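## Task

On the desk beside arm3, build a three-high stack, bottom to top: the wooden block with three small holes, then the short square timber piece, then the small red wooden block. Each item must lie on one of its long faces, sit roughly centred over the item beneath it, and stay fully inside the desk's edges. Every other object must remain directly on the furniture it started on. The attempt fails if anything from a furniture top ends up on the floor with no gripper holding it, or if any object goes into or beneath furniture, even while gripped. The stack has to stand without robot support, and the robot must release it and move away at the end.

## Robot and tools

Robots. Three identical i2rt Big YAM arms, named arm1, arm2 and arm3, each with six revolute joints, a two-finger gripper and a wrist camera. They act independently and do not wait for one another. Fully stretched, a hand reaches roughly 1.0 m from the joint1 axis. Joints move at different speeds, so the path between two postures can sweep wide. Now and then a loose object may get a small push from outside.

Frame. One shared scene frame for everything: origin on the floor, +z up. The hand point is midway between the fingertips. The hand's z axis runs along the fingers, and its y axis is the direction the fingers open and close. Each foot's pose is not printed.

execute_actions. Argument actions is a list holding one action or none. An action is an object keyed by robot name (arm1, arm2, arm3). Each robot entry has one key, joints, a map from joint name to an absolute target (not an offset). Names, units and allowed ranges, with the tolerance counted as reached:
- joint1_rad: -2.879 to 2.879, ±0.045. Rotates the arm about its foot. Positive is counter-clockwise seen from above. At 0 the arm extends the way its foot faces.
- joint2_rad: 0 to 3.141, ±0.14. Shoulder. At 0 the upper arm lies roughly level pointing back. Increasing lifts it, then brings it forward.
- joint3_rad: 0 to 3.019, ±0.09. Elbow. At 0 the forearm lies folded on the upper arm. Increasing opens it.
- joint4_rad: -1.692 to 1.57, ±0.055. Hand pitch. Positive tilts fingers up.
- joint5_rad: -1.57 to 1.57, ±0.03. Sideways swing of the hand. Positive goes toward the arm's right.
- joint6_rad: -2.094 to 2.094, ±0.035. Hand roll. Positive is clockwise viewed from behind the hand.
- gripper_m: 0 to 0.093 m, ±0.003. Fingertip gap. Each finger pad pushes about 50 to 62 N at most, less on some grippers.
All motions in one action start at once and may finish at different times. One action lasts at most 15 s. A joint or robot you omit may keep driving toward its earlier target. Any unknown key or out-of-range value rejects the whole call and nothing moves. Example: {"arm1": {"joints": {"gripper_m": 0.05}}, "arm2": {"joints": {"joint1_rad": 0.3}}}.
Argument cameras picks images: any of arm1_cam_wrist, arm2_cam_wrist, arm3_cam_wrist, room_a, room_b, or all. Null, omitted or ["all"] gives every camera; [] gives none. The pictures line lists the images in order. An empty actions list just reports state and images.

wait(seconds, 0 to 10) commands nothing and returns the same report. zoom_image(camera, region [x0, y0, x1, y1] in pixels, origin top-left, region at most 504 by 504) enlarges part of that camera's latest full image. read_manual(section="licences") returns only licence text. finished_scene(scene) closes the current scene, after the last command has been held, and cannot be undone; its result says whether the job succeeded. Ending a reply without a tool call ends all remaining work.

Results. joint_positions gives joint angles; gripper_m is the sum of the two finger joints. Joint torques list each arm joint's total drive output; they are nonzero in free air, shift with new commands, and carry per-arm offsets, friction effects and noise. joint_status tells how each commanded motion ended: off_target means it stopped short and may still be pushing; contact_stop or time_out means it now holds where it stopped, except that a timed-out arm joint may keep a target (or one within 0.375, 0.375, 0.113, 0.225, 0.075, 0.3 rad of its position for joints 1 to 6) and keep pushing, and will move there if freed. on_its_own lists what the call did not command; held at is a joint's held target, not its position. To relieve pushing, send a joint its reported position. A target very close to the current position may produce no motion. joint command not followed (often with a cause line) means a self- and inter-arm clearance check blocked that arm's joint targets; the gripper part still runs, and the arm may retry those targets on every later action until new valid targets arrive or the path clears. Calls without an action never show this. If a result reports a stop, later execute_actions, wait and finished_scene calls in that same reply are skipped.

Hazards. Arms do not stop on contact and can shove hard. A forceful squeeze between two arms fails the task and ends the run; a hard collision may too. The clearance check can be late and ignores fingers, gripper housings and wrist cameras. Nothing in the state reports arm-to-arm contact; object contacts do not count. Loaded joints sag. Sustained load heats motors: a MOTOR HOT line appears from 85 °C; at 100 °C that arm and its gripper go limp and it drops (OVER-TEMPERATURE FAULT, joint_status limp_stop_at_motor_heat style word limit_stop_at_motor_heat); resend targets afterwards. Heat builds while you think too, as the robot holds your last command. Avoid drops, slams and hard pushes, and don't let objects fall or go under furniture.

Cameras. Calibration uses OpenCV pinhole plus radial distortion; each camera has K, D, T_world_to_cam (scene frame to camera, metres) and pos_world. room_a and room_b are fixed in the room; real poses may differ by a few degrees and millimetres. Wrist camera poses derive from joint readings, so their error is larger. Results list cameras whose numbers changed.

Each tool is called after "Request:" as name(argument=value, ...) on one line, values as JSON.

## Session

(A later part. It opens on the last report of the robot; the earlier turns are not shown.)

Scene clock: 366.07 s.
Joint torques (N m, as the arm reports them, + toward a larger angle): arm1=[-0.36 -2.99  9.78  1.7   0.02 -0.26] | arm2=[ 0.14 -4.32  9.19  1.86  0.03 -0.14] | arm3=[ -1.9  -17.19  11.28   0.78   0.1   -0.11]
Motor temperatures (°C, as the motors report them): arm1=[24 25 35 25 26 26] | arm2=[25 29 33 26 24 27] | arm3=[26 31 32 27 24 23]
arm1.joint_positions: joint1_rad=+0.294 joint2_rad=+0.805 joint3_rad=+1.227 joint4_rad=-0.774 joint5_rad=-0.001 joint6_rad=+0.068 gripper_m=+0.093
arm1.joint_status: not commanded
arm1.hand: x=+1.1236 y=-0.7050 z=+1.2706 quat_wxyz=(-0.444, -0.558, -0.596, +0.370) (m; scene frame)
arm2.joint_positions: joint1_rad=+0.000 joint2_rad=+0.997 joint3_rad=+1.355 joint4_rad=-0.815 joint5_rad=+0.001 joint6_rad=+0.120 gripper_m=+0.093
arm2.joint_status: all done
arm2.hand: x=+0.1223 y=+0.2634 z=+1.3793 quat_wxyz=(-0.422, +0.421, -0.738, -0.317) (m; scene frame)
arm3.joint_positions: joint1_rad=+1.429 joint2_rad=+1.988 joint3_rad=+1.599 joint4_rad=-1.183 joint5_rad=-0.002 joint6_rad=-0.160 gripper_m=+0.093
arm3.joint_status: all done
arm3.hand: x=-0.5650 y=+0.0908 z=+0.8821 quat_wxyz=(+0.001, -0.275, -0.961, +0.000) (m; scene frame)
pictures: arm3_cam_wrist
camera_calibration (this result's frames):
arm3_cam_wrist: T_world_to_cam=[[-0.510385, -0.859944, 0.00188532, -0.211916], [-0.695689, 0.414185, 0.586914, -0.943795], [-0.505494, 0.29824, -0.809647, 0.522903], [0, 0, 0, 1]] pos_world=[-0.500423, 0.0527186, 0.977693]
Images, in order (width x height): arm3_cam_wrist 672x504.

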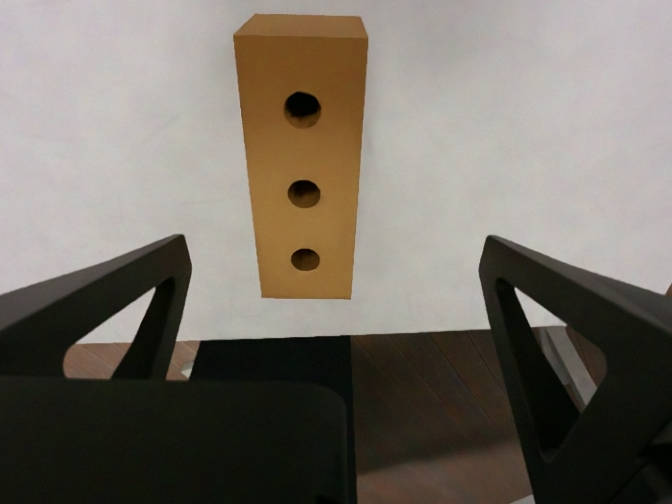

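Request:
execute_actions(actions=[{"arm3":{"joints":{"joint1_rad":1.447,"joint2_rad":2.08,"joint3_rad":1.545,"joint4_rad":-1.0}}}], cameras=["arm3_cam_wrist"])

Scene clock: 376.30 s.
Joint torques (N m, as the arm reports them, + toward a larger angle): arm1=[-0.33 -3.02  9.78  1.7   0.02 -0.26] | arm2=[-0.05 -3.99  8.96  1.82  0.04 -0.14] | arm3=[ -0.05 -15.84   8.42   1.24   0.1   -0.11]
Motor temperatures (°C, as the motors report them): arm1=[24 25 35 25 26 26] | arm2=[25 28 34 26 24 27] | arm3=[26 31 33 27 24 23]
arm1.joint_positions: joint1_rad=+0.294 joint2_rad=+0.805 joint3_rad=+1.227 joint4_rad=-0.774 joint5_rad=-0.001 joint6_rad=+0.068 gripper_m=+0.093
arm1.joint_status: not commanded
arm1.hand: x=+1.1236 y=-0.7050 z=+1.2706 quat_wxyz=(-0.444, -0.558, -0.596, +0.370) (m; scene frame)
arm2.joint_positions: joint1_rad=+0.000 joint2_rad=+0.997 joint3_rad=+1.355 joint4_rad=-0.815 joint5_rad=+0.001 joint6_rad=+0.120 gripper_m=+0.093
arm2.joint_status: not commanded
arm2.hand: x=+0.1223 y=+0.2634 z=+1.3793 quat_wxyz=(-0.422, +0.421, -0.738, -0.317) (m; scene frame)
arm3.joint_positions: joint1_rad=+1.437 joint2_rad=+2.091 joint3_rad=+1.534 joint4_rad=-1.013 joint5_rad=-0.002 joint6_rad=-0.160 gripper_m=+0.093
arm3.joint_status: all done
arm3.hand: x=-0.5604 y=+0.0921 z=+0.8012 quat_wxyz=(+0.000, -0.272, -0.962, +0.000) (m; scene frame)
pictures: arm3_cam_wrist
camera_calibration (this result's frames):
arm3_cam_wrist: T_world_to_cam=[[-0.504137, -0.863621, 0.0021519, -0.20463], [-0.699345, 0.4097, 0.585716, -0.894345], [-0.506718, 0.293776, -0.810514, 0.459726], [0, 0, 0, 1]] pos_world=[-0.495666, 0.0546347, 0.896886]
Images, in order (width x height): arm3_cam_wrist 672x504.

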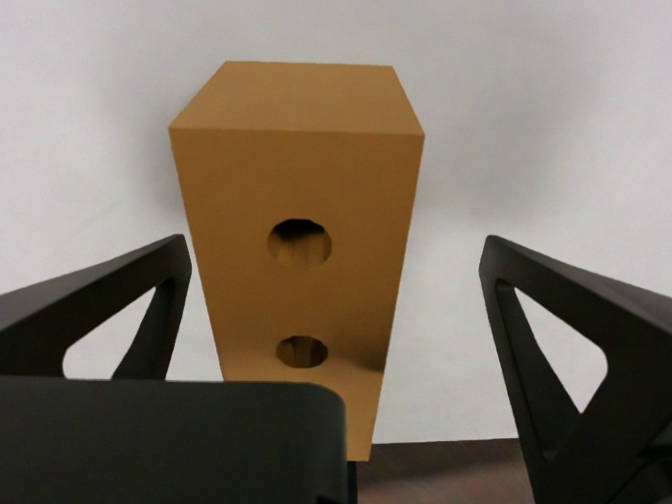

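Request:
execute_actions(actions=[{"arm3":{"joints":{"gripper_m":0.03}}}], cameras=[])

Request:
execute_actions(actions=[{"arm3":{"joints":{"joint2_rad":1.9,"joint3_rad":1.66,"joint4_rad":-1.3}}}], cameras=[])

Request:
execute_actions(actions=[{"arm3":{"joints":{"joint1_rad":-1.05,"joint6_rad":0}}}], cameras=[])

Request:
execute_actions(actions=[{"arm3":{"joints":{"joint2_rad":2.13,"joint4_rad":-1.04}}}], cameras=[])

Request:
execute_actions(actions=[{"arm3":{"joints":{"joint3_rad":1.555,"joint4_rad":-0.94}}}], cameras=["arm3_cam_wrist","room_a"])

Scene clock: 391.37 s.
Joint torques (N m, as the arm reports them, + toward a larger angle): arm1=[-0.36 -2.94  9.78  1.7   0.02 -0.27] | arm2=[-0.26 -4.06  9.    1.86  0.05 -0.13] | arm3=[ -0.16 -16.4    8.45   1.17   0.11  -0.11]
Motor temperatures (°C, as the motors report them): arm1=[24 25 36 25 26 26] | arm2=[25 27 35 26 24 27] | arm3=[26 31 32 27 24 23]
arm1.joint_positions: joint1_rad=+0.294 joint2_rad=+0.805 joint3_rad=+1.227 joint4_rad=-0.774 joint5_rad=-0.001 joint6_rad=+0.068 gripper_m=+0.093
arm1.joint_status: not commanded
arm1.hand: x=+1.1236 y=-0.7050 z=+1.2706 quat_wxyz=(-0.444, -0.558, -0.596, +0.370) (m; scene frame)
arm2.joint_positions: joint1_rad=+0.000 joint2_rad=+0.997 joint3_rad=+1.355 joint4_rad=-0.815 joint5_rad=+0.001 joint6_rad=+0.120 gripper_m=+0.093
arm2.joint_status: not commanded
arm2.hand: x=+0.1223 y=+0.2634 z=+1.3793 quat_wxyz=(-0.422, +0.421, -0.738, -0.317) (m; scene frame)
arm3.joint_positions: joint1_rad=+1.437 joint2_rad=+2.091 joint3_rad=+1.534 joint4_rad=-1.013 joint5_rad=-0.002 joint6_rad=-0.161 gripper_m=+0.044
arm3.joint_status: gripper_m off_target (ended at +0.044, target +0.030)
arm3.hand: x=-0.5600 y=+0.0924 z=+0.8012 quat_wxyz=(+0.000, -0.271, -0.963, +0.000) (m; scene frame)
pictures: none
No camera images: the call's "cameras" was empty. Leave "cameras" out to get every camera's image.

Scene clock: 392.50 s.
Joint torques (N m, as the arm reports them, + toward a larger angle): arm1=[-0.28 -2.93  9.78  1.72  0.02 -0.26] | arm2=[-0.05 -4.04  8.97  1.88  0.04 -0.12] | arm3=[ -0.13 -15.48  12.03   0.23   0.11  -0.11]
Motor temperatures (°C, as the motors report them): arm1=[24 25 36 25 26 26] | arm2=[25 27 35 26 24 27] | arm3=[26 31 32 27 24 23]
arm1.joint_positions: joint1_rad=+0.294 joint2_rad=+0.805 joint3_rad=+1.227 joint4_rad=-0.774 joint5_rad=-0.001 joint6_rad=+0.068 gripper_m=+0.093
arm1.joint_status: not commanded
arm1.hand: x=+1.1236 y=-0.7050 z=+1.2706 quat_wxyz=(-0.444, -0.558, -0.596, +0.370) (m; scene frame)
arm2.joint_positions: joint1_rad=+0.000 joint2_rad=+0.997 joint3_rad=+1.355 joint4_rad=-0.815 joint5_rad=+0.001 joint6_rad=+0.120 gripper_m=+0.093
arm2.joint_status: not commanded
arm2.hand: x=+0.1223 y=+0.2634 z=+1.3793 quat_wxyz=(-0.422, +0.421, -0.738, -0.317) (m; scene frame)
arm3.joint_positions: joint1_rad=+1.437 joint2_rad=+1.904 joint3_rad=+1.619 joint4_rad=-1.288 joint5_rad=-0.002 joint6_rad=-0.161 gripper_m=+0.044
arm3.joint_status: all done
arm3.hand: x=-0.5728 y=+0.1039 z=+0.9366 quat_wxyz=(+0.001, -0.271, -0.963, +0.000) (m; scene frame)
pictures: none
No camera images: the call's "cameras" was empty. Leave "cameras" out to get every camera's image.

Scene clock: 394.83 s.
Joint torques (N m, as the arm reports them, + toward a larger angle): arm1=[-0.32 -2.94  9.77  1.7   0.03 -0.27] | arm2=[-0.19 -4.04  8.96  1.86  0.04 -0.14] | arm3=[  0.09 -14.9   12.04   0.21  -0.05   0.09]
Motor temperatures (°C, as the motors report them): arm1=[24 25 36 25 26 26] | arm2=[25 27 35 26 24 27] | arm3=[26 31 33 27 24 23]
arm1.joint_positions: joint1_rad=+0.294 joint2_rad=+0.805 joint3_rad=+1.227 joint4_rad=-0.774 joint5_rad=-0.001 joint6_rad=+0.068 gripper_m=+0.093
arm1.joint_status: not commanded
arm1.hand: x=+1.1236 y=-0.7050 z=+1.2706 quat_wxyz=(-0.444, -0.558, -0.596, +0.370) (m; scene frame)
arm2.joint_positions: joint1_rad=+0.000 joint2_rad=+0.997 joint3_rad=+1.355 joint4_rad=-0.815 joint5_rad=+0.001 joint6_rad=+0.120 gripper_m=+0.093
arm2.joint_status: not commanded
arm2.hand: x=+0.1223 y=+0.2634 z=+1.3793 quat_wxyz=(-0.422, +0.421, -0.738, -0.317) (m; scene frame)
arm3.joint_positions: joint1_rad=-1.059 joint2_rad=+1.904 joint3_rad=+1.619 joint4_rad=-1.288 joint5_rad=+0.002 joint6_rad=-0.010 gripper_m=+0.044
arm3.joint_status: all done
arm3.hand: x=-1.5844 y=+0.5173 z=+0.9382 quat_wxyz=(+0.000, -1.000, +0.027, +0.000) (m; scene frame)
pictures: none
No camera images: the call's "cameras" was empty. Leave "cameras" out to get every camera's image.

Scene clock: 395.90 s.
Joint torques (N m, as the arm reports them, + toward a larger angle): arm1=[-0.33 -2.99  9.78  1.71  0.02 -0.26] | arm2=[-0.18 -3.94  9.01  1.85  0.05 -0.14] | arm3=[  0.02 -19.23  11.19   1.11  -0.05   0.09]
Motor temperatures (°C, as the motors report them): arm1=[24 25 36 25 26 26] | arm2=[25 27 35 26 24 27] | arm3=[26 31 33 27 24 23]
arm1.joint_positions: joint1_rad=+0.294 joint2_rad=+0.805 joint3_rad=+1.227 joint4_rad=-0.774 joint5_rad=-0.001 joint6_rad=+0.068 gripper_m=+0.093
arm1.joint_status: not commanded
arm1.hand: x=+1.1236 y=-0.7050 z=+1.2706 quat_wxyz=(-0.444, -0.558, -0.596, +0.370) (m; scene frame)
arm2.joint_positions: joint1_rad=+0.000 joint2_rad=+0.997 joint3_rad=+1.355 joint4_rad=-0.815 joint5_rad=+0.001 joint6_rad=+0.120 gripper_m=+0.093
arm2.joint_status: not commanded
arm2.hand: x=+0.1223 y=+0.2634 z=+1.3793 quat_wxyz=(-0.422, +0.421, -0.738, -0.317) (m; scene frame)
arm3.joint_positions: joint1_rad=-1.059 joint2_rad=+2.173 joint3_rad=+1.619 joint4_rad=-1.052 joint5_rad=+0.002 joint6_rad=-0.010 gripper_m=+0.044
arm3.joint_status: all done
arm3.hand: x=-1.6175 y=+0.5191 z=+0.7828 quat_wxyz=(+0.000, -0.999, +0.027, -0.016) (m; scene frame)
pictures: none
No camera images: the call's "cameras" was empty. Leave "cameras" out to get every camera's image.

Scene clock: 396.80 s.
Joint torques (N m, as the arm reports them, + toward a larger angle): arm1=[-0.35 -3.    9.78  1.71  0.02 -0.27] | arm2=[-0.24 -3.91  8.95  1.79  0.03 -0.13] | arm3=[  0.01 -18.33   8.13   1.17  -0.05   0.09]
Motor temperatures (°C, as the motors report them): arm1=[24 25 36 25 26 26] | arm2=[25 27 35 26 24 27] | arm3=[26 31 33 27 24 23]
arm1.joint_positions: joint1_rad=+0.294 joint2_rad=+0.805 joint3_rad=+1.227 joint4_rad=-0.774 joint5_rad=-0.001 joint6_rad=+0.068 gripper_m=+0.093
arm1.joint_status: not commanded
arm1.hand: x=+1.1236 y=-0.7050 z=+1.2706 quat_wxyz=(-0.444, -0.558, -0.596, +0.370) (m; scene frame)
arm2.joint_positions: joint1_rad=+0.000 joint2_rad=+0.997 joint3_rad=+1.355 joint4_rad=-0.815 joint5_rad=+0.001 joint6_rad=+0.120 gripper_m=+0.093
arm2.joint_status: not commanded
arm2.hand: x=+0.1223 y=+0.2634 z=+1.3793 quat_wxyz=(-0.422, +0.421, -0.738, -0.317) (m; scene frame)
arm3.joint_positions: joint1_rad=-1.059 joint2_rad=+2.170 joint3_rad=+1.543 joint4_rad=-0.953 joint5_rad=+0.002 joint6_rad=-0.010 gripper_m=+0.044
arm3.joint_status: all done
arm3.hand: x=-1.6076 y=+0.5185 z=+0.7606 quat_wxyz=(+0.000, -1.000, +0.027, -0.003) (m; scene frame)
pictures: arm3_cam_wrist, room_a
camera_calibration (this result's frames):
arm3_cam_wrist: T_world_to_cam=[[0.0326759, 0.999465, 0.00130189, -0.466581], [0.806704, -0.0271429, 0.590331, 0.86646], [0.590051, -0.0182394, -0.80716, 1.69334], [0, 0, 0, 1]] pos_world=[-1.68289, 0.520735, 0.855906]
Images, in order (width x height): arm3_cam_wrist 672x504, room_a 672x504.

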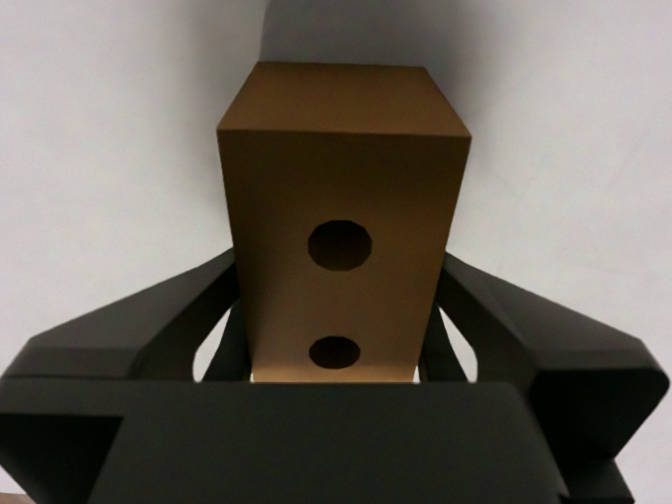

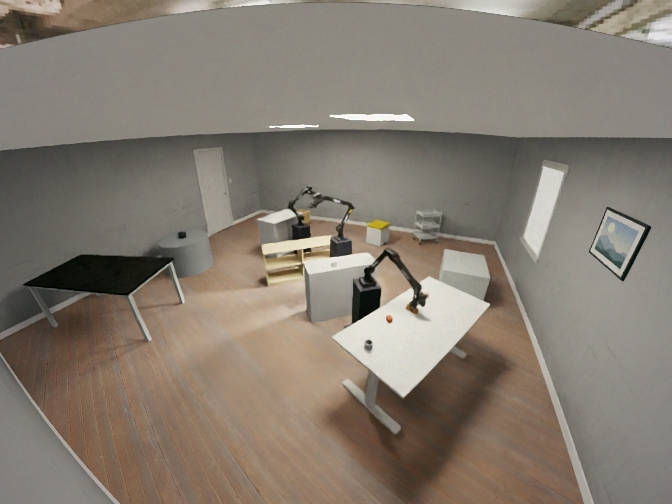

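Request:
execute_actions(actions=[{"arm3":{"joints":{"gripper_m":0.093}}}], cameras=[])

Request:
execute_actions(actions=[{"arm3":{"joints":{"joint2_rad":2.0,"joint3_rad":1.64,"joint4_rad":-1.17}}}], cameras=[])

Request:
execute_actions(actions=[{"arm3":{"joints":{"joint1_rad":-0.56}}}], cameras=["arm3_cam_wrist"])

Request:
execute_actions(actions=[{"arm3":{"joints":{"joint2_rad":2.175,"joint3_rad":1.625,"joint4_rad":-0.96}}}], cameras=["arm3_cam_wrist"])

Scene clock: 413.73 s.
Joint torques (N m, as the arm reports them, + toward a larger angle): arm1=[-0.31 -2.97  9.78  1.71  0.02 -0.26] | arm2=[-0.08 -3.83  8.94  1.86  0.04 -0.13] | arm3=[  0.07 -19.56   8.2    1.16  -0.05   0.09]
Motor temperatures (°C, as the motors report them): arm1=[24 25 36 25 26 26] | arm2=[25 27 35 26 24 27] | arm3=[26 32 32 27 24 23]
arm1.joint_positions: joint1_rad=+0.294 joint2_rad=+0.805 joint3_rad=+1.227 joint4_rad=-0.774 joint5_rad=-0.001 joint6_rad=+0.068 gripper_m=+0.093
arm1.joint_status: not commanded
arm1.hand: x=+1.1236 y=-0.7050 z=+1.2706 quat_wxyz=(-0.444, -0.558, -0.596, +0.370) (m; scene frame)
arm2.joint_positions: joint1_rad=+0.000 joint2_rad=+0.997 joint3_rad=+1.355 joint4_rad=-0.815 joint5_rad=+0.001 joint6_rad=+0.120 gripper_m=+0.093
arm2.joint_status: not commanded
arm2.hand: x=+0.1223 y=+0.2634 z=+1.3793 quat_wxyz=(-0.422, +0.421, -0.738, -0.317) (m; scene frame)
arm3.joint_positions: joint1_rad=-1.059 joint2_rad=+2.170 joint3_rad=+1.543 joint4_rad=-0.953 joint5_rad=+0.002 joint6_rad=-0.010 gripper_m=+0.093
arm3.joint_status: all done
arm3.hand: x=-1.6076 y=+0.5185 z=+0.7608 quat_wxyz=(+0.000, -1.000, +0.027, -0.003) (m; scene frame)
pictures: none
No camera images: the call's "cameras" was empty. Leave "cameras" out to get every camera's image.

Scene clock: 414.93 s.
Joint torques (N m, as the arm reports them, + toward a larger angle): arm1=[-0.37 -2.97  9.78  1.72  0.02 -0.27] | arm2=[ 0.08 -3.96  8.95  1.87  0.04 -0.13] | arm3=[  0.03 -15.22  11.06   0.21  -0.05   0.09]
Motor temperatures (°C, as the motors report them): arm1=[24 25 36 25 26 26] | arm2=[25 27 35 26 24 27] | arm3=[26 32 32 27 24 23]
arm1.joint_positions: joint1_rad=+0.294 joint2_rad=+0.805 joint3_rad=+1.227 joint4_rad=-0.774 joint5_rad=-0.001 joint6_rad=+0.068 gripper_m=+0.093
arm1.joint_status: not commanded
arm1.hand: x=+1.1236 y=-0.7050 z=+1.2706 quat_wxyz=(-0.444, -0.558, -0.596, +0.370) (m; scene frame)
arm2.joint_positions: joint1_rad=+0.000 joint2_rad=+0.997 joint3_rad=+1.355 joint4_rad=-0.815 joint5_rad=+0.001 joint6_rad=+0.120 gripper_m=+0.093
arm2.joint_status: not commanded
arm2.hand: x=+0.1223 y=+0.2634 z=+1.3793 quat_wxyz=(-0.422, +0.421, -0.738, -0.317) (m; scene frame)
arm3.joint_positions: joint1_rad=-1.059 joint2_rad=+2.001 joint3_rad=+1.605 joint4_rad=-1.158 joint5_rad=+0.002 joint6_rad=-0.010 gripper_m=+0.093
arm3.joint_status: all done
arm3.hand: x=-1.6066 y=+0.5186 z=+0.8788 quat_wxyz=(+0.000, -1.000, +0.027, +0.010) (m; scene frame)
pictures: none
No camera images: the call's "cameras" was empty. Leave "cameras" out to get every camera's image.

Scene clock: 416.40 s.
Joint torques (N m, as the arm reports them, + toward a larger angle): arm1=[-0.34 -2.99  9.78  1.72  0.02 -0.27] | arm2=[-0.19 -4.02  8.98  1.86  0.03 -0.14] | arm3=[ -0.71 -15.42  11.15   0.26   0.1    0.08]
Motor temperatures (°C, as the motors report them): arm1=[24 25 36 25 26 26] | arm2=[25 27 35 26 24 27] | arm3=[26 32 32 27 24 23]
arm1.joint_positions: joint1_rad=+0.294 joint2_rad=+0.805 joint3_rad=+1.227 joint4_rad=-0.774 joint5_rad=-0.001 joint6_rad=+0.068 gripper_m=+0.093
arm1.joint_status: not commanded
arm1.hand: x=+1.1236 y=-0.7050 z=+1.2706 quat_wxyz=(-0.444, -0.558, -0.596, +0.370) (m; scene frame)
arm2.joint_positions: joint1_rad=+0.000 joint2_rad=+0.997 joint3_rad=+1.355 joint4_rad=-0.815 joint5_rad=+0.001 joint6_rad=+0.120 gripper_m=+0.093
arm2.joint_status: not commanded
arm2.hand: x=+0.1223 y=+0.2634 z=+1.3793 quat_wxyz=(-0.422, +0.421, -0.738, -0.317) (m; scene frame)
arm3.joint_positions: joint1_rad=-0.562 joint2_rad=+2.001 joint3_rad=+1.605 joint4_rad=-1.158 joint5_rad=-0.002 joint6_rad=-0.009 gripper_m=+0.093
arm3.joint_status: all done
arm3.hand: x=-1.5528 y=+0.2285 z=+0.8792 quat_wxyz=(-0.003, -0.976, -0.219, +0.010) (m; scene frame)
pictures: arm3_cam_wrist
camera_calibration (this result's frames):
arm3_cam_wrist: T_world_to_cam=[[-0.447512, 0.894278, -0.000604932, -0.898614], [0.735321, 0.368352, 0.568876, 0.562069], [0.508956, 0.254134, -0.822423, 1.57676], [0, 0, 0, 1]] pos_world=[-1.61794, 0.195863, 0.976472]
Images, in order (width x height): arm3_cam_wrist 672x504.

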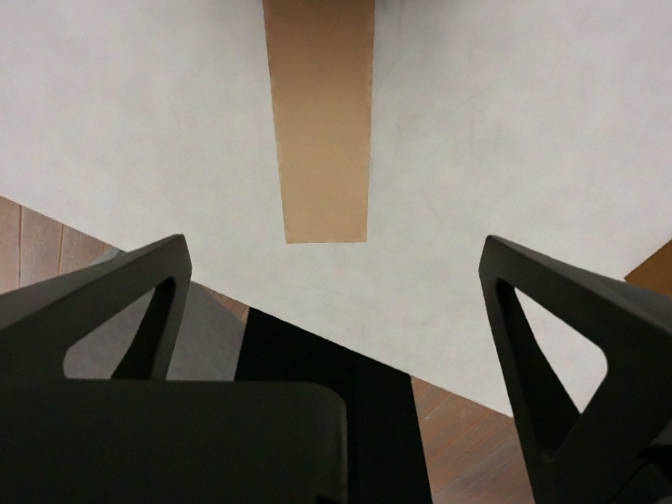

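Scene clock: 417.53 s.
Joint torques (N m, as the arm reports them, + toward a larger angle): arm1=[-0.33 -3.02  9.78  1.72  0.02 -0.27] | arm2=[-0.19 -3.88  8.99  1.86  0.04 -0.14] | arm3=[ -0.9  -18.32   8.97   1.13   0.1    0.08]
Motor temperatures (°C, as the motors report them): arm1=[24 25 36 25 26 26] | arm2=[25 27 35 26 24 27] | arm3=[26 32 32 27 24 23]
arm1.joint_positions: joint1_rad=+0.294 joint2_rad=+0.805 joint3_rad=+1.227 joint4_rad=-0.774 joint5_rad=-0.001 joint6_rad=+0.068 gripper_m=+0.093
arm1.joint_status: not commanded
arm1.hand: x=+1.1236 y=-0.7050 z=+1.2706 quat_wxyz=(-0.444, -0.558, -0.596, +0.370) (m; scene frame)
arm2.joint_positions: joint1_rad=+0.000 joint2_rad=+0.997 joint3_rad=+1.355 joint4_rad=-0.815 joint5_rad=+0.001 joint6_rad=+0.120 gripper_m=+0.093
arm2.joint_status: not commanded
arm2.hand: x=+0.1223 y=+0.2634 z=+1.3793 quat_wxyz=(-0.422, +0.421, -0.738, -0.317) (m; scene frame)
arm3.joint_positions: joint1_rad=-0.562 joint2_rad=+2.199 joint3_rad=+1.605 joint4_rad=-0.974 joint5_rad=-0.002 joint6_rad=-0.009 gripper_m=+0.093
arm3.joint_status: all done
arm3.hand: x=-1.5700 y=+0.2204 z=+0.7632 quat_wxyz=(-0.002, -0.976, -0.219, +0.003) (m; scene frame)
pictures: arm3_cam_wrist
camera_calibration (this result's frames):
arm3_cam_wrist: T_world_to_cam=[[-0.447509, 0.894279, -0.00103397, -0.898872], [0.728155, 0.36505, 0.580111, 0.624603], [0.519158, 0.258852, -0.814537, 1.50109], [0, 0, 0, 1]] pos_world=[-1.63636, 0.18727, 0.859425]
Images, in order (width x height): arm3_cam_wrist 672x504.

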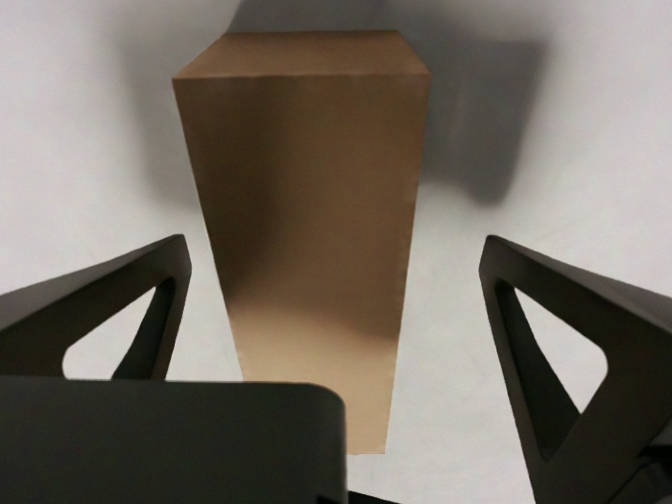

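Request:
execute_actions(actions=[{"arm3":{"joints":{"gripper_m":0.03}}}], cameras=[])

Request:
execute_actions(actions=[{"arm3":{"joints":{"joint2_rad":1.98,"joint3_rad":1.65,"joint4_rad":-1.2}}}], cameras=[])

Request:
execute_actions(actions=[{"arm3":{"joints":{"joint1_rad":-1.05}}}], cameras=[])

Request:
execute_actions(actions=[{"arm3":{"joints":{"joint2_rad":2.055,"joint4_rad":-1.08}}}], cameras=["arm3_cam_wrist"])

Scene clock: 433.20 s.
Joint torques (N m, as the arm reports them, + toward a larger angle): arm1=[-0.31 -2.96  9.77  1.71  0.02 -0.26] | arm2=[-0.19 -3.8   9.01  1.87  0.05 -0.14] | arm3=[ -0.74 -18.24   9.04   1.2    0.1    0.08]
Motor temperatures (°C, as the motors report them): arm1=[24 25 36 25 26 26] | arm2=[25 27 36 26 24 27] | arm3=[26 32 32 27 24 23]
arm1.joint_positions: joint1_rad=+0.294 joint2_rad=+0.805 joint3_rad=+1.227 joint4_rad=-0.774 joint5_rad=-0.001 joint6_rad=+0.068 gripper_m=+0.093
arm1.joint_status: not commanded
arm1.hand: x=+1.1236 y=-0.7050 z=+1.2706 quat_wxyz=(-0.444, -0.558, -0.596, +0.370) (m; scene frame)
arm2.joint_positions: joint1_rad=+0.000 joint2_rad=+0.997 joint3_rad=+1.355 joint4_rad=-0.815 joint5_rad=+0.001 joint6_rad=+0.120 gripper_m=+0.093
arm2.joint_status: not commanded
arm2.hand: x=+0.1223 y=+0.2634 z=+1.3793 quat_wxyz=(-0.422, +0.421, -0.738, -0.317) (m; scene frame)
arm3.joint_positions: joint1_rad=-0.562 joint2_rad=+2.199 joint3_rad=+1.605 joint4_rad=-0.973 joint5_rad=-0.002 joint6_rad=-0.009 gripper_m=+0.045
arm3.joint_status: gripper_m off_target (ended at +0.045, target +0.030)
arm3.hand: x=-1.5701 y=+0.2204 z=+0.7632 quat_wxyz=(-0.002, -0.976, -0.219, +0.003) (m; scene frame)
pictures: none
No camera images: the call's "cameras" was empty. Leave "cameras" out to get every camera's image.

Scene clock: 434.27 s.
Joint torques (N m, as the arm reports them, + toward a larger angle): arm1=[-0.37 -3.    9.77  1.7   0.02 -0.27] | arm2=[-0.18 -3.83  9.01  1.83  0.04 -0.14] | arm3=[ -0.79 -15.18  11.7    0.29   0.1    0.08]
Motor temperatures (°C, as the motors report them): arm1=[24 25 36 25 26 26] | arm2=[25 27 36 26 24 27] | arm3=[26 32 33 27 24 23]
arm1.joint_positions: joint1_rad=+0.294 joint2_rad=+0.805 joint3_rad=+1.227 joint4_rad=-0.774 joint5_rad=-0.001 joint6_rad=+0.068 gripper_m=+0.093
arm1.joint_status: not commanded
arm1.hand: x=+1.1236 y=-0.7050 z=+1.2706 quat_wxyz=(-0.444, -0.558, -0.596, +0.370) (m; scene frame)
arm2.joint_positions: joint1_rad=+0.000 joint2_rad=+0.997 joint3_rad=+1.355 joint4_rad=-0.815 joint5_rad=+0.001 joint6_rad=+0.120 gripper_m=+0.093
arm2.joint_status: not commanded
arm2.hand: x=+0.1223 y=+0.2634 z=+1.3793 quat_wxyz=(-0.422, +0.421, -0.738, -0.317) (m; scene frame)
arm3.joint_positions: joint1_rad=-0.562 joint2_rad=+1.980 joint3_rad=+1.611 joint4_rad=-1.189 joint5_rad=-0.002 joint6_rad=-0.009 gripper_m=+0.045
arm3.joint_status: all done
arm3.hand: x=-1.5495 y=+0.2300 z=+0.8936 quat_wxyz=(-0.003, -0.976, -0.219, +0.008) (m; scene frame)
pictures: none
No camera images: the call's "cameras" was empty. Leave "cameras" out to get every camera's image.

Scene clock: 435.80 s.
Joint torques (N m, as the arm reports them, + toward a larger angle): arm1=[-0.37 -2.89  9.78  1.7   0.02 -0.27] | arm2=[-0.09 -4.04  9.    1.83  0.04 -0.13] | arm3=[ -0.97 -15.35  11.64   0.26  -0.01   0.08]
Motor temperatures (°C, as the motors report them): arm1=[24 25 36 25 26 26] | arm2=[25 27 36 26 24 27] | arm3=[26 32 33 27 24 23]
arm1.joint_positions: joint1_rad=+0.294 joint2_rad=+0.805 joint3_rad=+1.227 joint4_rad=-0.774 joint5_rad=-0.001 joint6_rad=+0.068 gripper_m=+0.093
arm1.joint_status: not commanded
arm1.hand: x=+1.1236 y=-0.7050 z=+1.2706 quat_wxyz=(-0.444, -0.558, -0.596, +0.370) (m; scene frame)
arm2.joint_positions: joint1_rad=+0.000 joint2_rad=+0.997 joint3_rad=+1.355 joint4_rad=-0.815 joint5_rad=+0.001 joint6_rad=+0.120 gripper_m=+0.093
arm2.joint_status: not commanded
arm2.hand: x=+0.1223 y=+0.2634 z=+1.3793 quat_wxyz=(-0.422, +0.421, -0.738, -0.317) (m; scene frame)
arm3.joint_positions: joint1_rad=-1.046 joint2_rad=+1.980 joint3_rad=+1.611 joint4_rad=-1.189 joint5_rad=+0.001 joint6_rad=-0.009 gripper_m=+0.045
arm3.joint_status: all done
arm3.hand: x=-1.6034 y=+0.5105 z=+0.8932 quat_wxyz=(+0.000, -1.000, +0.022, +0.008) (m; scene frame)
pictures: none
No camera images: the call's "cameras" was empty. Leave "cameras" out to get every camera's image.

Scene clock: 436.83 s.
Joint torques (N m, as the arm reports them, + toward a larger angle): arm1=[-0.31 -2.96  9.78  1.72  0.02 -0.26] | arm2=[-0.12 -3.92  8.97  1.84  0.04 -0.13] | arm3=[ -1.04 -16.88  11.26   1.24   0.     0.08]
Motor temperatures (°C, as the motors report them): arm1=[24 25 36 25 26 26] | arm2=[25 27 36 26 24 27] | arm3=[26 32 33 27 24 23]
arm1.joint_positions: joint1_rad=+0.294 joint2_rad=+0.805 joint3_rad=+1.227 joint4_rad=-0.774 joint5_rad=-0.001 joint6_rad=+0.068 gripper_m=+0.093
arm1.joint_status: not commanded
arm1.hand: x=+1.1236 y=-0.7050 z=+1.2706 quat_wxyz=(-0.444, -0.558, -0.596, +0.370) (m; scene frame)
arm2.joint_positions: joint1_rad=+0.000 joint2_rad=+0.997 joint3_rad=+1.355 joint4_rad=-0.815 joint5_rad=+0.001 joint6_rad=+0.120 gripper_m=+0.093
arm2.joint_status: not commanded
arm2.hand: x=+0.1223 y=+0.2634 z=+1.3793 quat_wxyz=(-0.422, +0.421, -0.738, -0.317) (m; scene frame)
arm3.joint_positions: joint1_rad=-1.046 joint2_rad=+2.065 joint3_rad=+1.611 joint4_rad=-1.093 joint5_rad=+0.001 joint6_rad=-0.009 gripper_m=+0.045
arm3.joint_status: all done
arm3.hand: x=-1.6195 y=+0.5113 z=+0.8440 quat_wxyz=(+0.000, -1.000, +0.022, +0.013) (m; scene frame)
pictures: arm3_cam_wrist
camera_calibration (this result's frames):
arm3_cam_wrist: T_world_to_cam=[[0.021333, 0.999772, 0.00118865, -0.477552], [0.825698, -0.018289, 0.563815, 0.875255], [0.563708, -0.0110464, -0.8259, 1.73701], [0, 0, 0, 1]] pos_world=[-1.69167, 0.512638, 0.941678]
Images, in order (width x height): arm3_cam_wrist 672x504.

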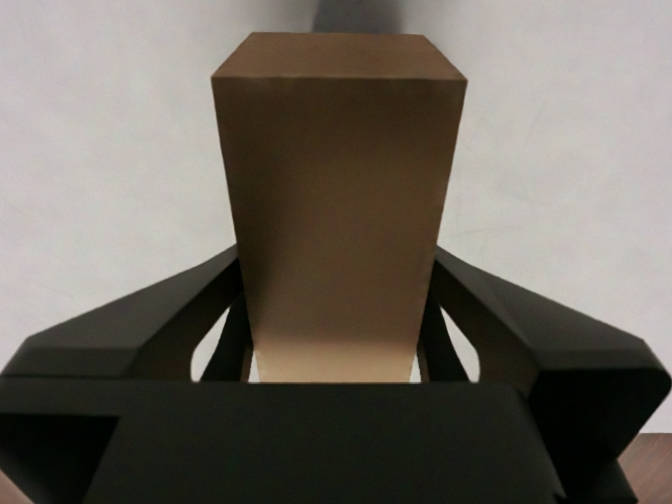

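Request:
execute_actions(actions=[{"arm3":{"joints":{"joint1_rad":-1.072,"joint3_rad":1.56,"joint4_rad":-1.03}}}], cameras=[])

Scene clock: 444.90 s.
Joint torques (N m, as the arm reports them, + toward a larger angle): arm1=[-0.35 -2.98  9.77  1.71  0.02 -0.27] | arm2=[-0.13 -3.86  9.    1.85  0.04 -0.13] | arm3=[ -1.57 -16.27   8.76   1.18   0.     0.07]
Motor temperatures (°C, as the motors report them): arm1=[24 25 36 25 26 26] | arm2=[25 26 36 26 24 27] | arm3=[26 32 33 27 24 23]
arm1.joint_positions: joint1_rad=+0.294 joint2_rad=+0.805 joint3_rad=+1.227 joint4_rad=-0.774 joint5_rad=-0.001 joint6_rad=+0.068 gripper_m=+0.093
arm1.joint_status: not commanded
arm1.hand: x=+1.1236 y=-0.7050 z=+1.2706 quat_wxyz=(-0.444, -0.558, -0.596, +0.370) (m; scene frame)
arm2.joint_positions: joint1_rad=+0.000 joint2_rad=+0.997 joint3_rad=+1.355 joint4_rad=-0.815 joint5_rad=+0.001 joint6_rad=+0.120 gripper_m=+0.093
arm2.joint_status: not commanded
arm2.hand: x=+0.1223 y=+0.2634 z=+1.3793 quat_wxyz=(-0.422, +0.421, -0.738, -0.317) (m; scene frame)
arm3.joint_positions: joint1_rad=-1.065 joint2_rad=+2.065 joint3_rad=+1.548 joint4_rad=-1.042 joint5_rad=+0.001 joint6_rad=-0.009 gripper_m=+0.045
arm3.joint_status: all done
arm3.hand: x=-1.6047 y=+0.5214 z=+0.8226 quat_wxyz=(+0.000, -1.000, +0.031, +0.007) (m; scene frame)
pictures: none
No camera images: the call's "cameras" was empty. Leave "cameras" out to get every camera's image.

Request:
execute_actions(actions=[{"arm3":{"joints":{"joint3_rad":1.52,"joint4_rad":-0.985}}}], cameras=[])

Request:
execute_actions(actions=[{"arm3":{"joints":{"gripper_m":0.093}}}], cameras=["arm3_cam_wrist"])

Request:
execute_actions(actions=[{"arm3":{"joints":{"joint2_rad":1.93,"joint3_rad":1.6,"joint4_rad":-1.2}}}], cameras=["arm3_cam_wrist"])

Request:
execute_actions(actions=[{"arm3":{"joints":{"joint1_rad":-1.55}}}], cameras=["arm3_cam_wrist"])

Scene clock: 452.97 s.
Joint torques (N m, as the arm reports them, + toward a larger angle): arm1=[-0.29 -2.98  9.78  1.7   0.02 -0.27] | arm2=[-0.16 -4.1   8.96  1.83  0.04 -0.13] | arm3=[ -1.8  -16.78   7.9    1.29   0.01   0.07]
Motor temperatures (°C, as the motors report them): arm1=[24 25 37 25 26 26] | arm2=[25 26 36 26 24 27] | arm3=[26 32 33 27 24 23]
arm1.joint_positions: joint1_rad=+0.294 joint2_rad=+0.805 joint3_rad=+1.227 joint4_rad=-0.774 joint5_rad=-0.001 joint6_rad=+0.068 gripper_m=+0.093
arm1.joint_status: not commanded
arm1.hand: x=+1.1236 y=-0.7050 z=+1.2706 quat_wxyz=(-0.444, -0.558, -0.596, +0.370) (m; scene frame)
arm2.joint_positions: joint1_rad=+0.000 joint2_rad=+0.997 joint3_rad=+1.355 joint4_rad=-0.815 joint5_rad=+0.001 joint6_rad=+0.120 gripper_m=+0.093
arm2.joint_status: not commanded
arm2.hand: x=+0.1223 y=+0.2634 z=+1.3793 quat_wxyz=(-0.422, +0.421, -0.738, -0.317) (m; scene frame)
arm3.joint_positions: joint1_rad=-1.065 joint2_rad=+2.065 joint3_rad=+1.517 joint4_rad=-1.000 joint5_rad=+0.001 joint6_rad=-0.009 gripper_m=+0.045
arm3.joint_status: all done
arm3.hand: x=-1.6012 y=+0.5211 z=+0.8122 quat_wxyz=(+0.000, -0.999, +0.031, +0.012) (m; scene frame)
pictures: none
No camera images: the call's "cameras" was empty. Leave "cameras" out to get every camera's image.

Scene clock: 453.60 s.
Joint torques (N m, as the arm reports them, + toward a larger angle): arm1=[-0.33 -3.    9.79  1.71  0.02 -0.27] | arm2=[-0.02 -4.18  8.92  1.83  0.05 -0.14] | arm3=[ -1.64 -15.97   7.79   1.26   0.     0.07]
Motor temperatures (°C, as the motors report them): arm1=[24 25 37 25 26 26] | arm2=[25 26 36 26 24 27] | arm3=[26 32 33 27 24 23]
arm1.joint_positions: joint1_rad=+0.294 joint2_rad=+0.805 joint3_rad=+1.227 joint4_rad=-0.774 joint5_rad=-0.001 joint6_rad=+0.068 gripper_m=+0.093
arm1.joint_status: not commanded
arm1.hand: x=+1.1236 y=-0.7050 z=+1.2706 quat_wxyz=(-0.444, -0.558, -0.596, +0.370) (m; scene frame)
arm2.joint_positions: joint1_rad=+0.000 joint2_rad=+0.997 joint3_rad=+1.355 joint4_rad=-0.815 joint5_rad=+0.001 joint6_rad=+0.120 gripper_m=+0.093
arm2.joint_status: not commanded
arm2.hand: x=+0.1223 y=+0.2634 z=+1.3793 quat_wxyz=(-0.422, +0.421, -0.738, -0.317) (m; scene frame)
arm3.joint_positions: joint1_rad=-1.065 joint2_rad=+2.065 joint3_rad=+1.517 joint4_rad=-1.000 joint5_rad=+0.001 joint6_rad=-0.009 gripper_m=+0.093
arm3.joint_status: all done
arm3.hand: x=-1.6014 y=+0.5211 z=+0.8122 quat_wxyz=(+0.000, -0.999, +0.031, +0.013) (m; scene frame)
pictures: arm3_cam_wrist
camera_calibration (this result's frames):
arm3_cam_wrist: T_world_to_cam=[[0.0396325, 0.999214, 0.00111784, -0.458111], [0.824776, -0.0333451, 0.564476, 0.884225], [0.564069, -0.0214496, -0.825449, 1.70631], [0, 0, 0, 1]] pos_world=[-1.67361, 0.523836, 0.909864]
Images, in order (width x height): arm3_cam_wrist 672x504.

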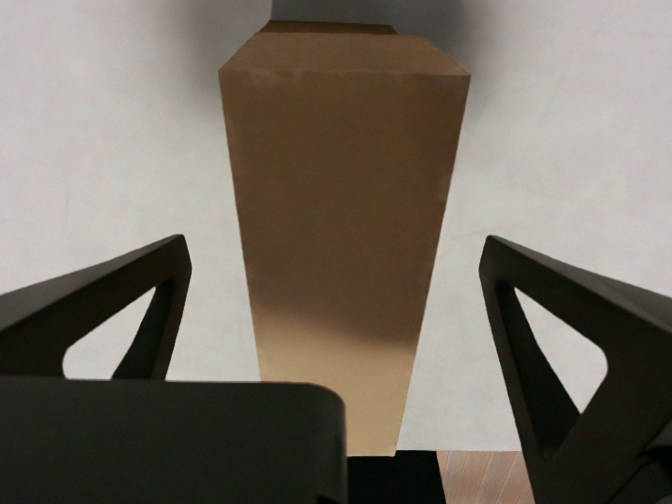

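Scene clock: 454.90 s.
Joint torques (N m, as the arm reports them, + toward a larger angle): arm1=[-0.36 -2.99  9.78  1.7   0.02 -0.27] | arm2=[-0.18 -3.87  9.04  1.83  0.04 -0.14] | arm3=[ -1.58 -16.05  11.7    0.13   0.     0.08]
Motor temperatures (°C, as the motors report them): arm1=[24 25 37 25 26 26] | arm2=[25 26 36 26 24 27] | arm3=[26 32 33 27 24 23]
arm1.joint_positions: joint1_rad=+0.294 joint2_rad=+0.805 joint3_rad=+1.227 joint4_rad=-0.774 joint5_rad=-0.001 joint6_rad=+0.068 gripper_m=+0.093
arm1.joint_status: not commanded
arm1.hand: x=+1.1236 y=-0.7050 z=+1.2706 quat_wxyz=(-0.444, -0.558, -0.596, +0.370) (m; scene frame)
arm2.joint_positions: joint1_rad=+0.000 joint2_rad=+0.997 joint3_rad=+1.355 joint4_rad=-0.815 joint5_rad=+0.001 joint6_rad=+0.120 gripper_m=+0.093
arm2.joint_status: not commanded
arm2.hand: x=+0.1223 y=+0.2634 z=+1.3793 quat_wxyz=(-0.422, +0.421, -0.738, -0.317) (m; scene frame)
arm3.joint_positions: joint1_rad=-1.065 joint2_rad=+1.940 joint3_rad=+1.559 joint4_rad=-1.188 joint5_rad=+0.001 joint6_rad=-0.009 gripper_m=+0.093
arm3.joint_status: all done
arm3.hand: x=-1.5851 y=+0.5202 z=+0.8966 quat_wxyz=(+0.000, -1.000, +0.031, +0.002) (m; scene frame)
pictures: arm3_cam_wrist
camera_calibration (this result's frames):
arm3_cam_wrist: T_world_to_cam=[[0.0395693, 0.999217, 0.00045608, -0.457397], [0.81234, -0.0324347, 0.582281, 0.787002], [0.58184, -0.02267, -0.812987, 1.78436], [0, 0, 0, 1]] pos_world=[-1.65943, 0.523017, 0.992617]
Images, in order (width x height): arm3_cam_wrist 672x504.

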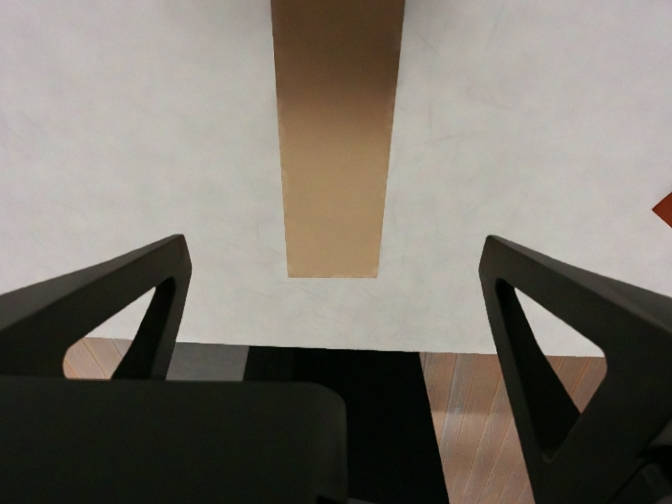

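Scene clock: 456.33 s.
Joint torques (N m, as the arm reports them, + toward a larger angle): arm1=[-0.37 -2.94  9.78  1.7   0.02 -0.27] | arm2=[-0.23 -3.98  8.98  1.84  0.03 -0.15] | arm3=[ -1.63 -15.02  11.73   0.24  -0.03   0.07]
Motor temperatures (°C, as the motors report them): arm1=[24 25 37 25 26 26] | arm2=[25 26 36 26 24 27] | arm3=[26 32 33 27 24 23]
arm1.joint_positions: joint1_rad=+0.294 joint2_rad=+0.805 joint3_rad=+1.227 joint4_rad=-0.774 joint5_rad=-0.001 joint6_rad=+0.068 gripper_m=+0.093
arm1.joint_status: not commanded
arm1.hand: x=+1.1236 y=-0.7050 z=+1.2706 quat_wxyz=(-0.444, -0.558, -0.596, +0.370) (m; scene frame)
arm2.joint_positions: joint1_rad=+0.000 joint2_rad=+0.997 joint3_rad=+1.355 joint4_rad=-0.815 joint5_rad=+0.001 joint6_rad=+0.120 gripper_m=+0.093
arm2.joint_status: not commanded
arm2.hand: x=+0.1223 y=+0.2634 z=+1.3793 quat_wxyz=(-0.422, +0.421, -0.738, -0.317) (m; scene frame)
arm3.joint_positions: joint1_rad=-1.551 joint2_rad=+1.940 joint3_rad=+1.559 joint4_rad=-1.188 joint5_rad=+0.002 joint6_rad=-0.008 gripper_m=+0.093
arm3.joint_status: all done
arm3.hand: x=-1.4992 y=+0.7842 z=+0.8958 quat_wxyz=(+0.000, -0.963, +0.271, +0.001) (m; scene frame)
pictures: arm3_cam_wrist
camera_calibration (this result's frames):
arm3_cam_wrist: T_world_to_cam=[[0.502044, 0.864842, 0.000248588, 0.0742732], [0.702389, -0.407907, 0.58332, 0.854948], [0.504581, -0.292678, -0.812242, 1.83505], [0, 0, 0, 1]] pos_world=[-1.56373, 0.821583, 0.99178]
Images, in order (width x height): arm3_cam_wrist 672x504.

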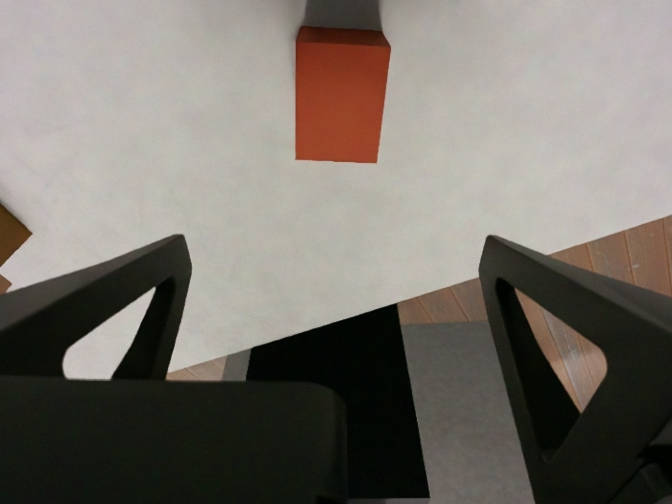

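Good. Target previous release pose (2.167, 1.553, -0.963).

Request:
execute_actions(actions=[{"arm3":{"joints":{"joint2_rad":2.15,"joint3_rad":1.575,"joint4_rad":-0.95}}}], cameras=["arm3_cam_wrist"])

Scene clock: 461.73 s.
Joint torques (N m, as the arm reports them, + toward a larger angle): arm1=[-0.3  -2.99  9.78  1.71  0.02 -0.27] | arm2=[-0.02 -4.19  8.98  1.8   0.04 -0.14] | arm3=[ -0.8  -18.32   8.49   1.17  -0.03   0.07]
Motor temperatures (°C, as the motors report them): arm1=[24 25 37 25 26 26] | arm2=[25 26 36 26 24 27] | arm3=[26 32 33 27 24 23]
arm1.joint_positions: joint1_rad=+0.294 joint2_rad=+0.805 joint3_rad=+1.227 joint4_rad=-0.774 joint5_rad=-0.001 joint6_rad=+0.068 gripper_m=+0.093
arm1.joint_status: not commanded
arm1.hand: x=+1.1236 y=-0.7050 z=+1.2706 quat_wxyz=(-0.444, -0.558, -0.596, +0.370) (m; scene frame)
arm2.joint_positions: joint1_rad=+0.000 joint2_rad=+0.997 joint3_rad=+1.355 joint4_rad=-0.815 joint5_rad=+0.001 joint6_rad=+0.120 gripper_m=+0.093
arm2.joint_status: not commanded
arm2.hand: x=+0.1223 y=+0.2634 z=+1.3793 quat_wxyz=(-0.422, +0.421, -0.738, -0.317) (m; scene frame)
arm3.joint_positions: joint1_rad=-1.551 joint2_rad=+2.179 joint3_rad=+1.559 joint4_rad=-0.963 joint5_rad=+0.002 joint6_rad=-0.008 gripper_m=+0.093
arm3.joint_status: all done
arm3.hand: x=-1.5209 y=+0.7972 z=+0.7596 quat_wxyz=(-0.002, -0.963, +0.270, -0.005) (m; scene frame)
pictures: arm3_cam_wrist
camera_calibration (this result's frames):
arm3_cam_wrist: T_world_to_cam=[[0.502008, 0.864863, -0.000153371, 0.0741983], [0.695729, -0.403729, 0.594108, 0.933254], [0.51376, -0.298353, -0.804385, 1.75163], [0, 0, 0, 1]] pos_world=[-1.58646, 0.835215, 0.854542]
Images, in order (width x height): arm3_cam_wrist 672x504.

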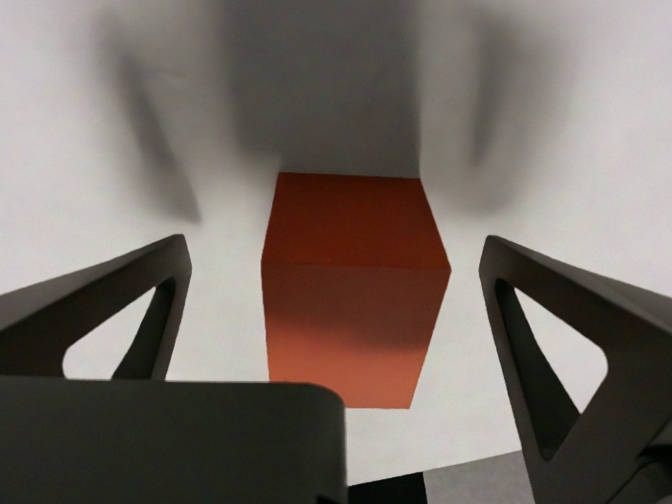

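Request:
execute_actions(actions=[{"arm3":{"joints":{"gripper_m":0.025}}}], cameras=[])

Request:
execute_actions(actions=[{"arm3":{"joints":{"joint2_rad":1.92,"joint3_rad":1.7,"joint4_rad":-1.32}}}], cameras=[])

Request:
execute_actions(actions=[{"arm3":{"joints":{"joint1_rad":-1.068}}}], cameras=[])

Request:
execute_actions(actions=[{"arm3":{"joints":{"joint2_rad":2.02,"joint4_rad":-1.18}}}], cameras=["arm3_cam_wrist"])

Scene clock: 472.13 s.
Joint torques (N m, as the arm reports them, + toward a larger angle): arm1=[-0.3  -2.94  9.79  1.71  0.02 -0.27] | arm2=[-0.14 -3.95  8.98  1.86  0.04 -0.13] | arm3=[ -0.78 -18.25   8.51   1.13  -0.02   0.07]
Motor temperatures (°C, as the motors report them): arm1=[24 25 37 25 26 26] | arm2=[25 26 36 26 24 27] | arm3=[26 32 33 27 24 23]
arm1.joint_positions: joint1_rad=+0.294 joint2_rad=+0.805 joint3_rad=+1.227 joint4_rad=-0.774 joint5_rad=-0.001 joint6_rad=+0.068 gripper_m=+0.093
arm1.joint_status: not commanded
arm1.hand: x=+1.1236 y=-0.7050 z=+1.2706 quat_wxyz=(-0.444, -0.558, -0.596, +0.370) (m; scene frame)
arm2.joint_positions: joint1_rad=+0.000 joint2_rad=+0.997 joint3_rad=+1.355 joint4_rad=-0.815 joint5_rad=+0.001 joint6_rad=+0.120 gripper_m=+0.093
arm2.joint_status: not commanded
arm2.hand: x=+0.1223 y=+0.2634 z=+1.3793 quat_wxyz=(-0.422, +0.421, -0.738, -0.317) (m; scene frame)
arm3.joint_positions: joint1_rad=-1.551 joint2_rad=+2.179 joint3_rad=+1.559 joint4_rad=-0.963 joint5_rad=+0.002 joint6_rad=-0.008 gripper_m=+0.044
arm3.joint_status: gripper_m off_target (ended at +0.044, target +0.025)
arm3.hand: x=-1.5211 y=+0.7972 z=+0.7596 quat_wxyz=(-0.002, -0.963, +0.270, -0.005) (m; scene frame)
pictures: none
No camera images: the call's "cameras" was empty. Leave "cameras" out to get every camera's image.

Scene clock: 473.37 s.
Joint torques (N m, as the arm reports them, + toward a larger angle): arm1=[-0.35 -3.02  9.78  1.7   0.02 -0.27] | arm2=[-0.18 -4.05  8.98  1.83  0.04 -0.16] | arm3=[ -0.79 -13.92  10.91   0.27  -0.02   0.07]
Motor temperatures (°C, as the motors report them): arm1=[24 25 37 25 26 26] | arm2=[25 26 36 26 24 27] | arm3=[26 32 33 27 24 23]
arm1.joint_positions: joint1_rad=+0.294 joint2_rad=+0.805 joint3_rad=+1.227 joint4_rad=-0.774 joint5_rad=-0.001 joint6_rad=+0.068 gripper_m=+0.093
arm1.joint_status: not commanded
arm1.hand: x=+1.1236 y=-0.7050 z=+1.2706 quat_wxyz=(-0.444, -0.558, -0.596, +0.370) (m; scene frame)
arm2.joint_positions: joint1_rad=+0.000 joint2_rad=+0.997 joint3_rad=+1.355 joint4_rad=-0.815 joint5_rad=+0.001 joint6_rad=+0.120 gripper_m=+0.093
arm2.joint_status: not commanded
arm2.hand: x=+0.1223 y=+0.2634 z=+1.3793 quat_wxyz=(-0.422, +0.421, -0.738, -0.317) (m; scene frame)
arm3.joint_positions: joint1_rad=-1.551 joint2_rad=+1.913 joint3_rad=+1.673 joint4_rad=-1.308 joint5_rad=+0.002 joint6_rad=-0.008 gripper_m=+0.044
arm3.joint_status: all done
arm3.hand: x=-1.5098 y=+0.7910 z=+0.9526 quat_wxyz=(+0.003, -0.963, +0.271, +0.012) (m; scene frame)
pictures: none
No camera images: the call's "cameras" was empty. Leave "cameras" out to get every camera's image.

Scene clock: 474.87 s.
Joint torques (N m, as the arm reports them, + toward a larger angle): arm1=[-0.32 -2.98  9.78  1.7   0.02 -0.26] | arm2=[-0.16 -4.14  8.97  1.82  0.05 -0.14] | arm3=[ -0.81 -14.29  11.12   0.24   0.1    0.07]
Motor temperatures (°C, as the motors report them): arm1=[24 25 37 25 26 26] | arm2=[25 26 36 26 24 27] | arm3=[26 32 33 27 24 23]
arm1.joint_positions: joint1_rad=+0.294 joint2_rad=+0.805 joint3_rad=+1.227 joint4_rad=-0.774 joint5_rad=-0.001 joint6_rad=+0.068 gripper_m=+0.093
arm1.joint_status: not commanded
arm1.hand: x=+1.1236 y=-0.7050 z=+1.2706 quat_wxyz=(-0.444, -0.558, -0.596, +0.370) (m; scene frame)
arm2.joint_positions: joint1_rad=+0.000 joint2_rad=+0.997 joint3_rad=+1.355 joint4_rad=-0.815 joint5_rad=+0.001 joint6_rad=+0.120 gripper_m=+0.093
arm2.joint_status: not commanded
arm2.hand: x=+0.1223 y=+0.2634 z=+1.3793 quat_wxyz=(-0.422, +0.421, -0.738, -0.317) (m; scene frame)
arm3.joint_positions: joint1_rad=-1.070 joint2_rad=+1.913 joint3_rad=+1.673 joint4_rad=-1.308 joint5_rad=-0.001 joint6_rad=-0.008 gripper_m=+0.044
arm3.joint_status: all done
arm3.hand: x=-1.5973 y=+0.5238 z=+0.9533 quat_wxyz=(-0.001, -0.999, +0.034, +0.013) (m; scene frame)
pictures: none
No camera images: the call's "cameras" was empty. Leave "cameras" out to get every camera's image.

Scene clock: 476.17 s.
Joint torques (N m, as the arm reports them, + toward a larger angle): arm1=[-0.35 -2.97  9.78  1.71  0.02 -0.27] | arm2=[-0.24 -3.98  8.97  1.83  0.04 -0.15] | arm3=[ -0.57 -17.28  10.63   1.21   0.09   0.07]
Motor temperatures (°C, as the motors report them): arm1=[24 25 37 25 26 26] | arm2=[25 26 36 26 24 27] | arm3=[26 32 33 27 24 23]
arm1.joint_positions: joint1_rad=+0.294 joint2_rad=+0.805 joint3_rad=+1.227 joint4_rad=-0.774 joint5_rad=-0.001 joint6_rad=+0.068 gripper_m=+0.093
arm1.joint_status: not commanded
arm1.hand: x=+1.1236 y=-0.7050 z=+1.2706 quat_wxyz=(-0.444, -0.558, -0.596, +0.370) (m; scene frame)
arm2.joint_positions: joint1_rad=+0.000 joint2_rad=+0.997 joint3_rad=+1.355 joint4_rad=-0.815 joint5_rad=+0.001 joint6_rad=+0.120 gripper_m=+0.093
arm2.joint_status: not commanded
arm2.hand: x=+0.1223 y=+0.2634 z=+1.3793 quat_wxyz=(-0.422, +0.421, -0.738, -0.317) (m; scene frame)
arm3.joint_positions: joint1_rad=-1.070 joint2_rad=+2.037 joint3_rad=+1.673 joint4_rad=-1.193 joint5_rad=-0.001 joint6_rad=-0.008 gripper_m=+0.044
arm3.joint_status: all done
arm3.hand: x=-1.6210 y=+0.5255 z=+0.8817 quat_wxyz=(-0.001, -0.999, +0.034, +0.008) (m; scene frame)
pictures: arm3_cam_wrist
camera_calibration (this result's frames):
arm3_cam_wrist: T_world_to_cam=[[0.0452776, 0.998973, -0.00186082, -0.449851], [0.819278, -0.0360671, 0.572261, 0.846989], [0.571606, -0.0274351, -0.820069, 1.78549], [0, 0, 0, 1]] pos_world=[-1.69415, 0.528923, 0.97869]
Images, in order (width x height): arm3_cam_wrist 672x504.

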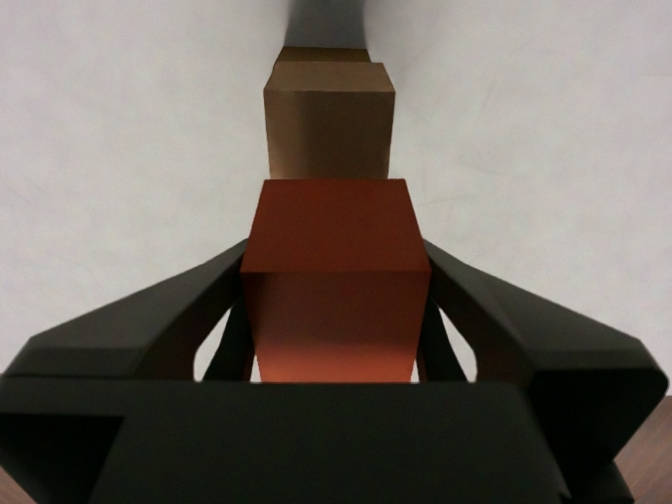

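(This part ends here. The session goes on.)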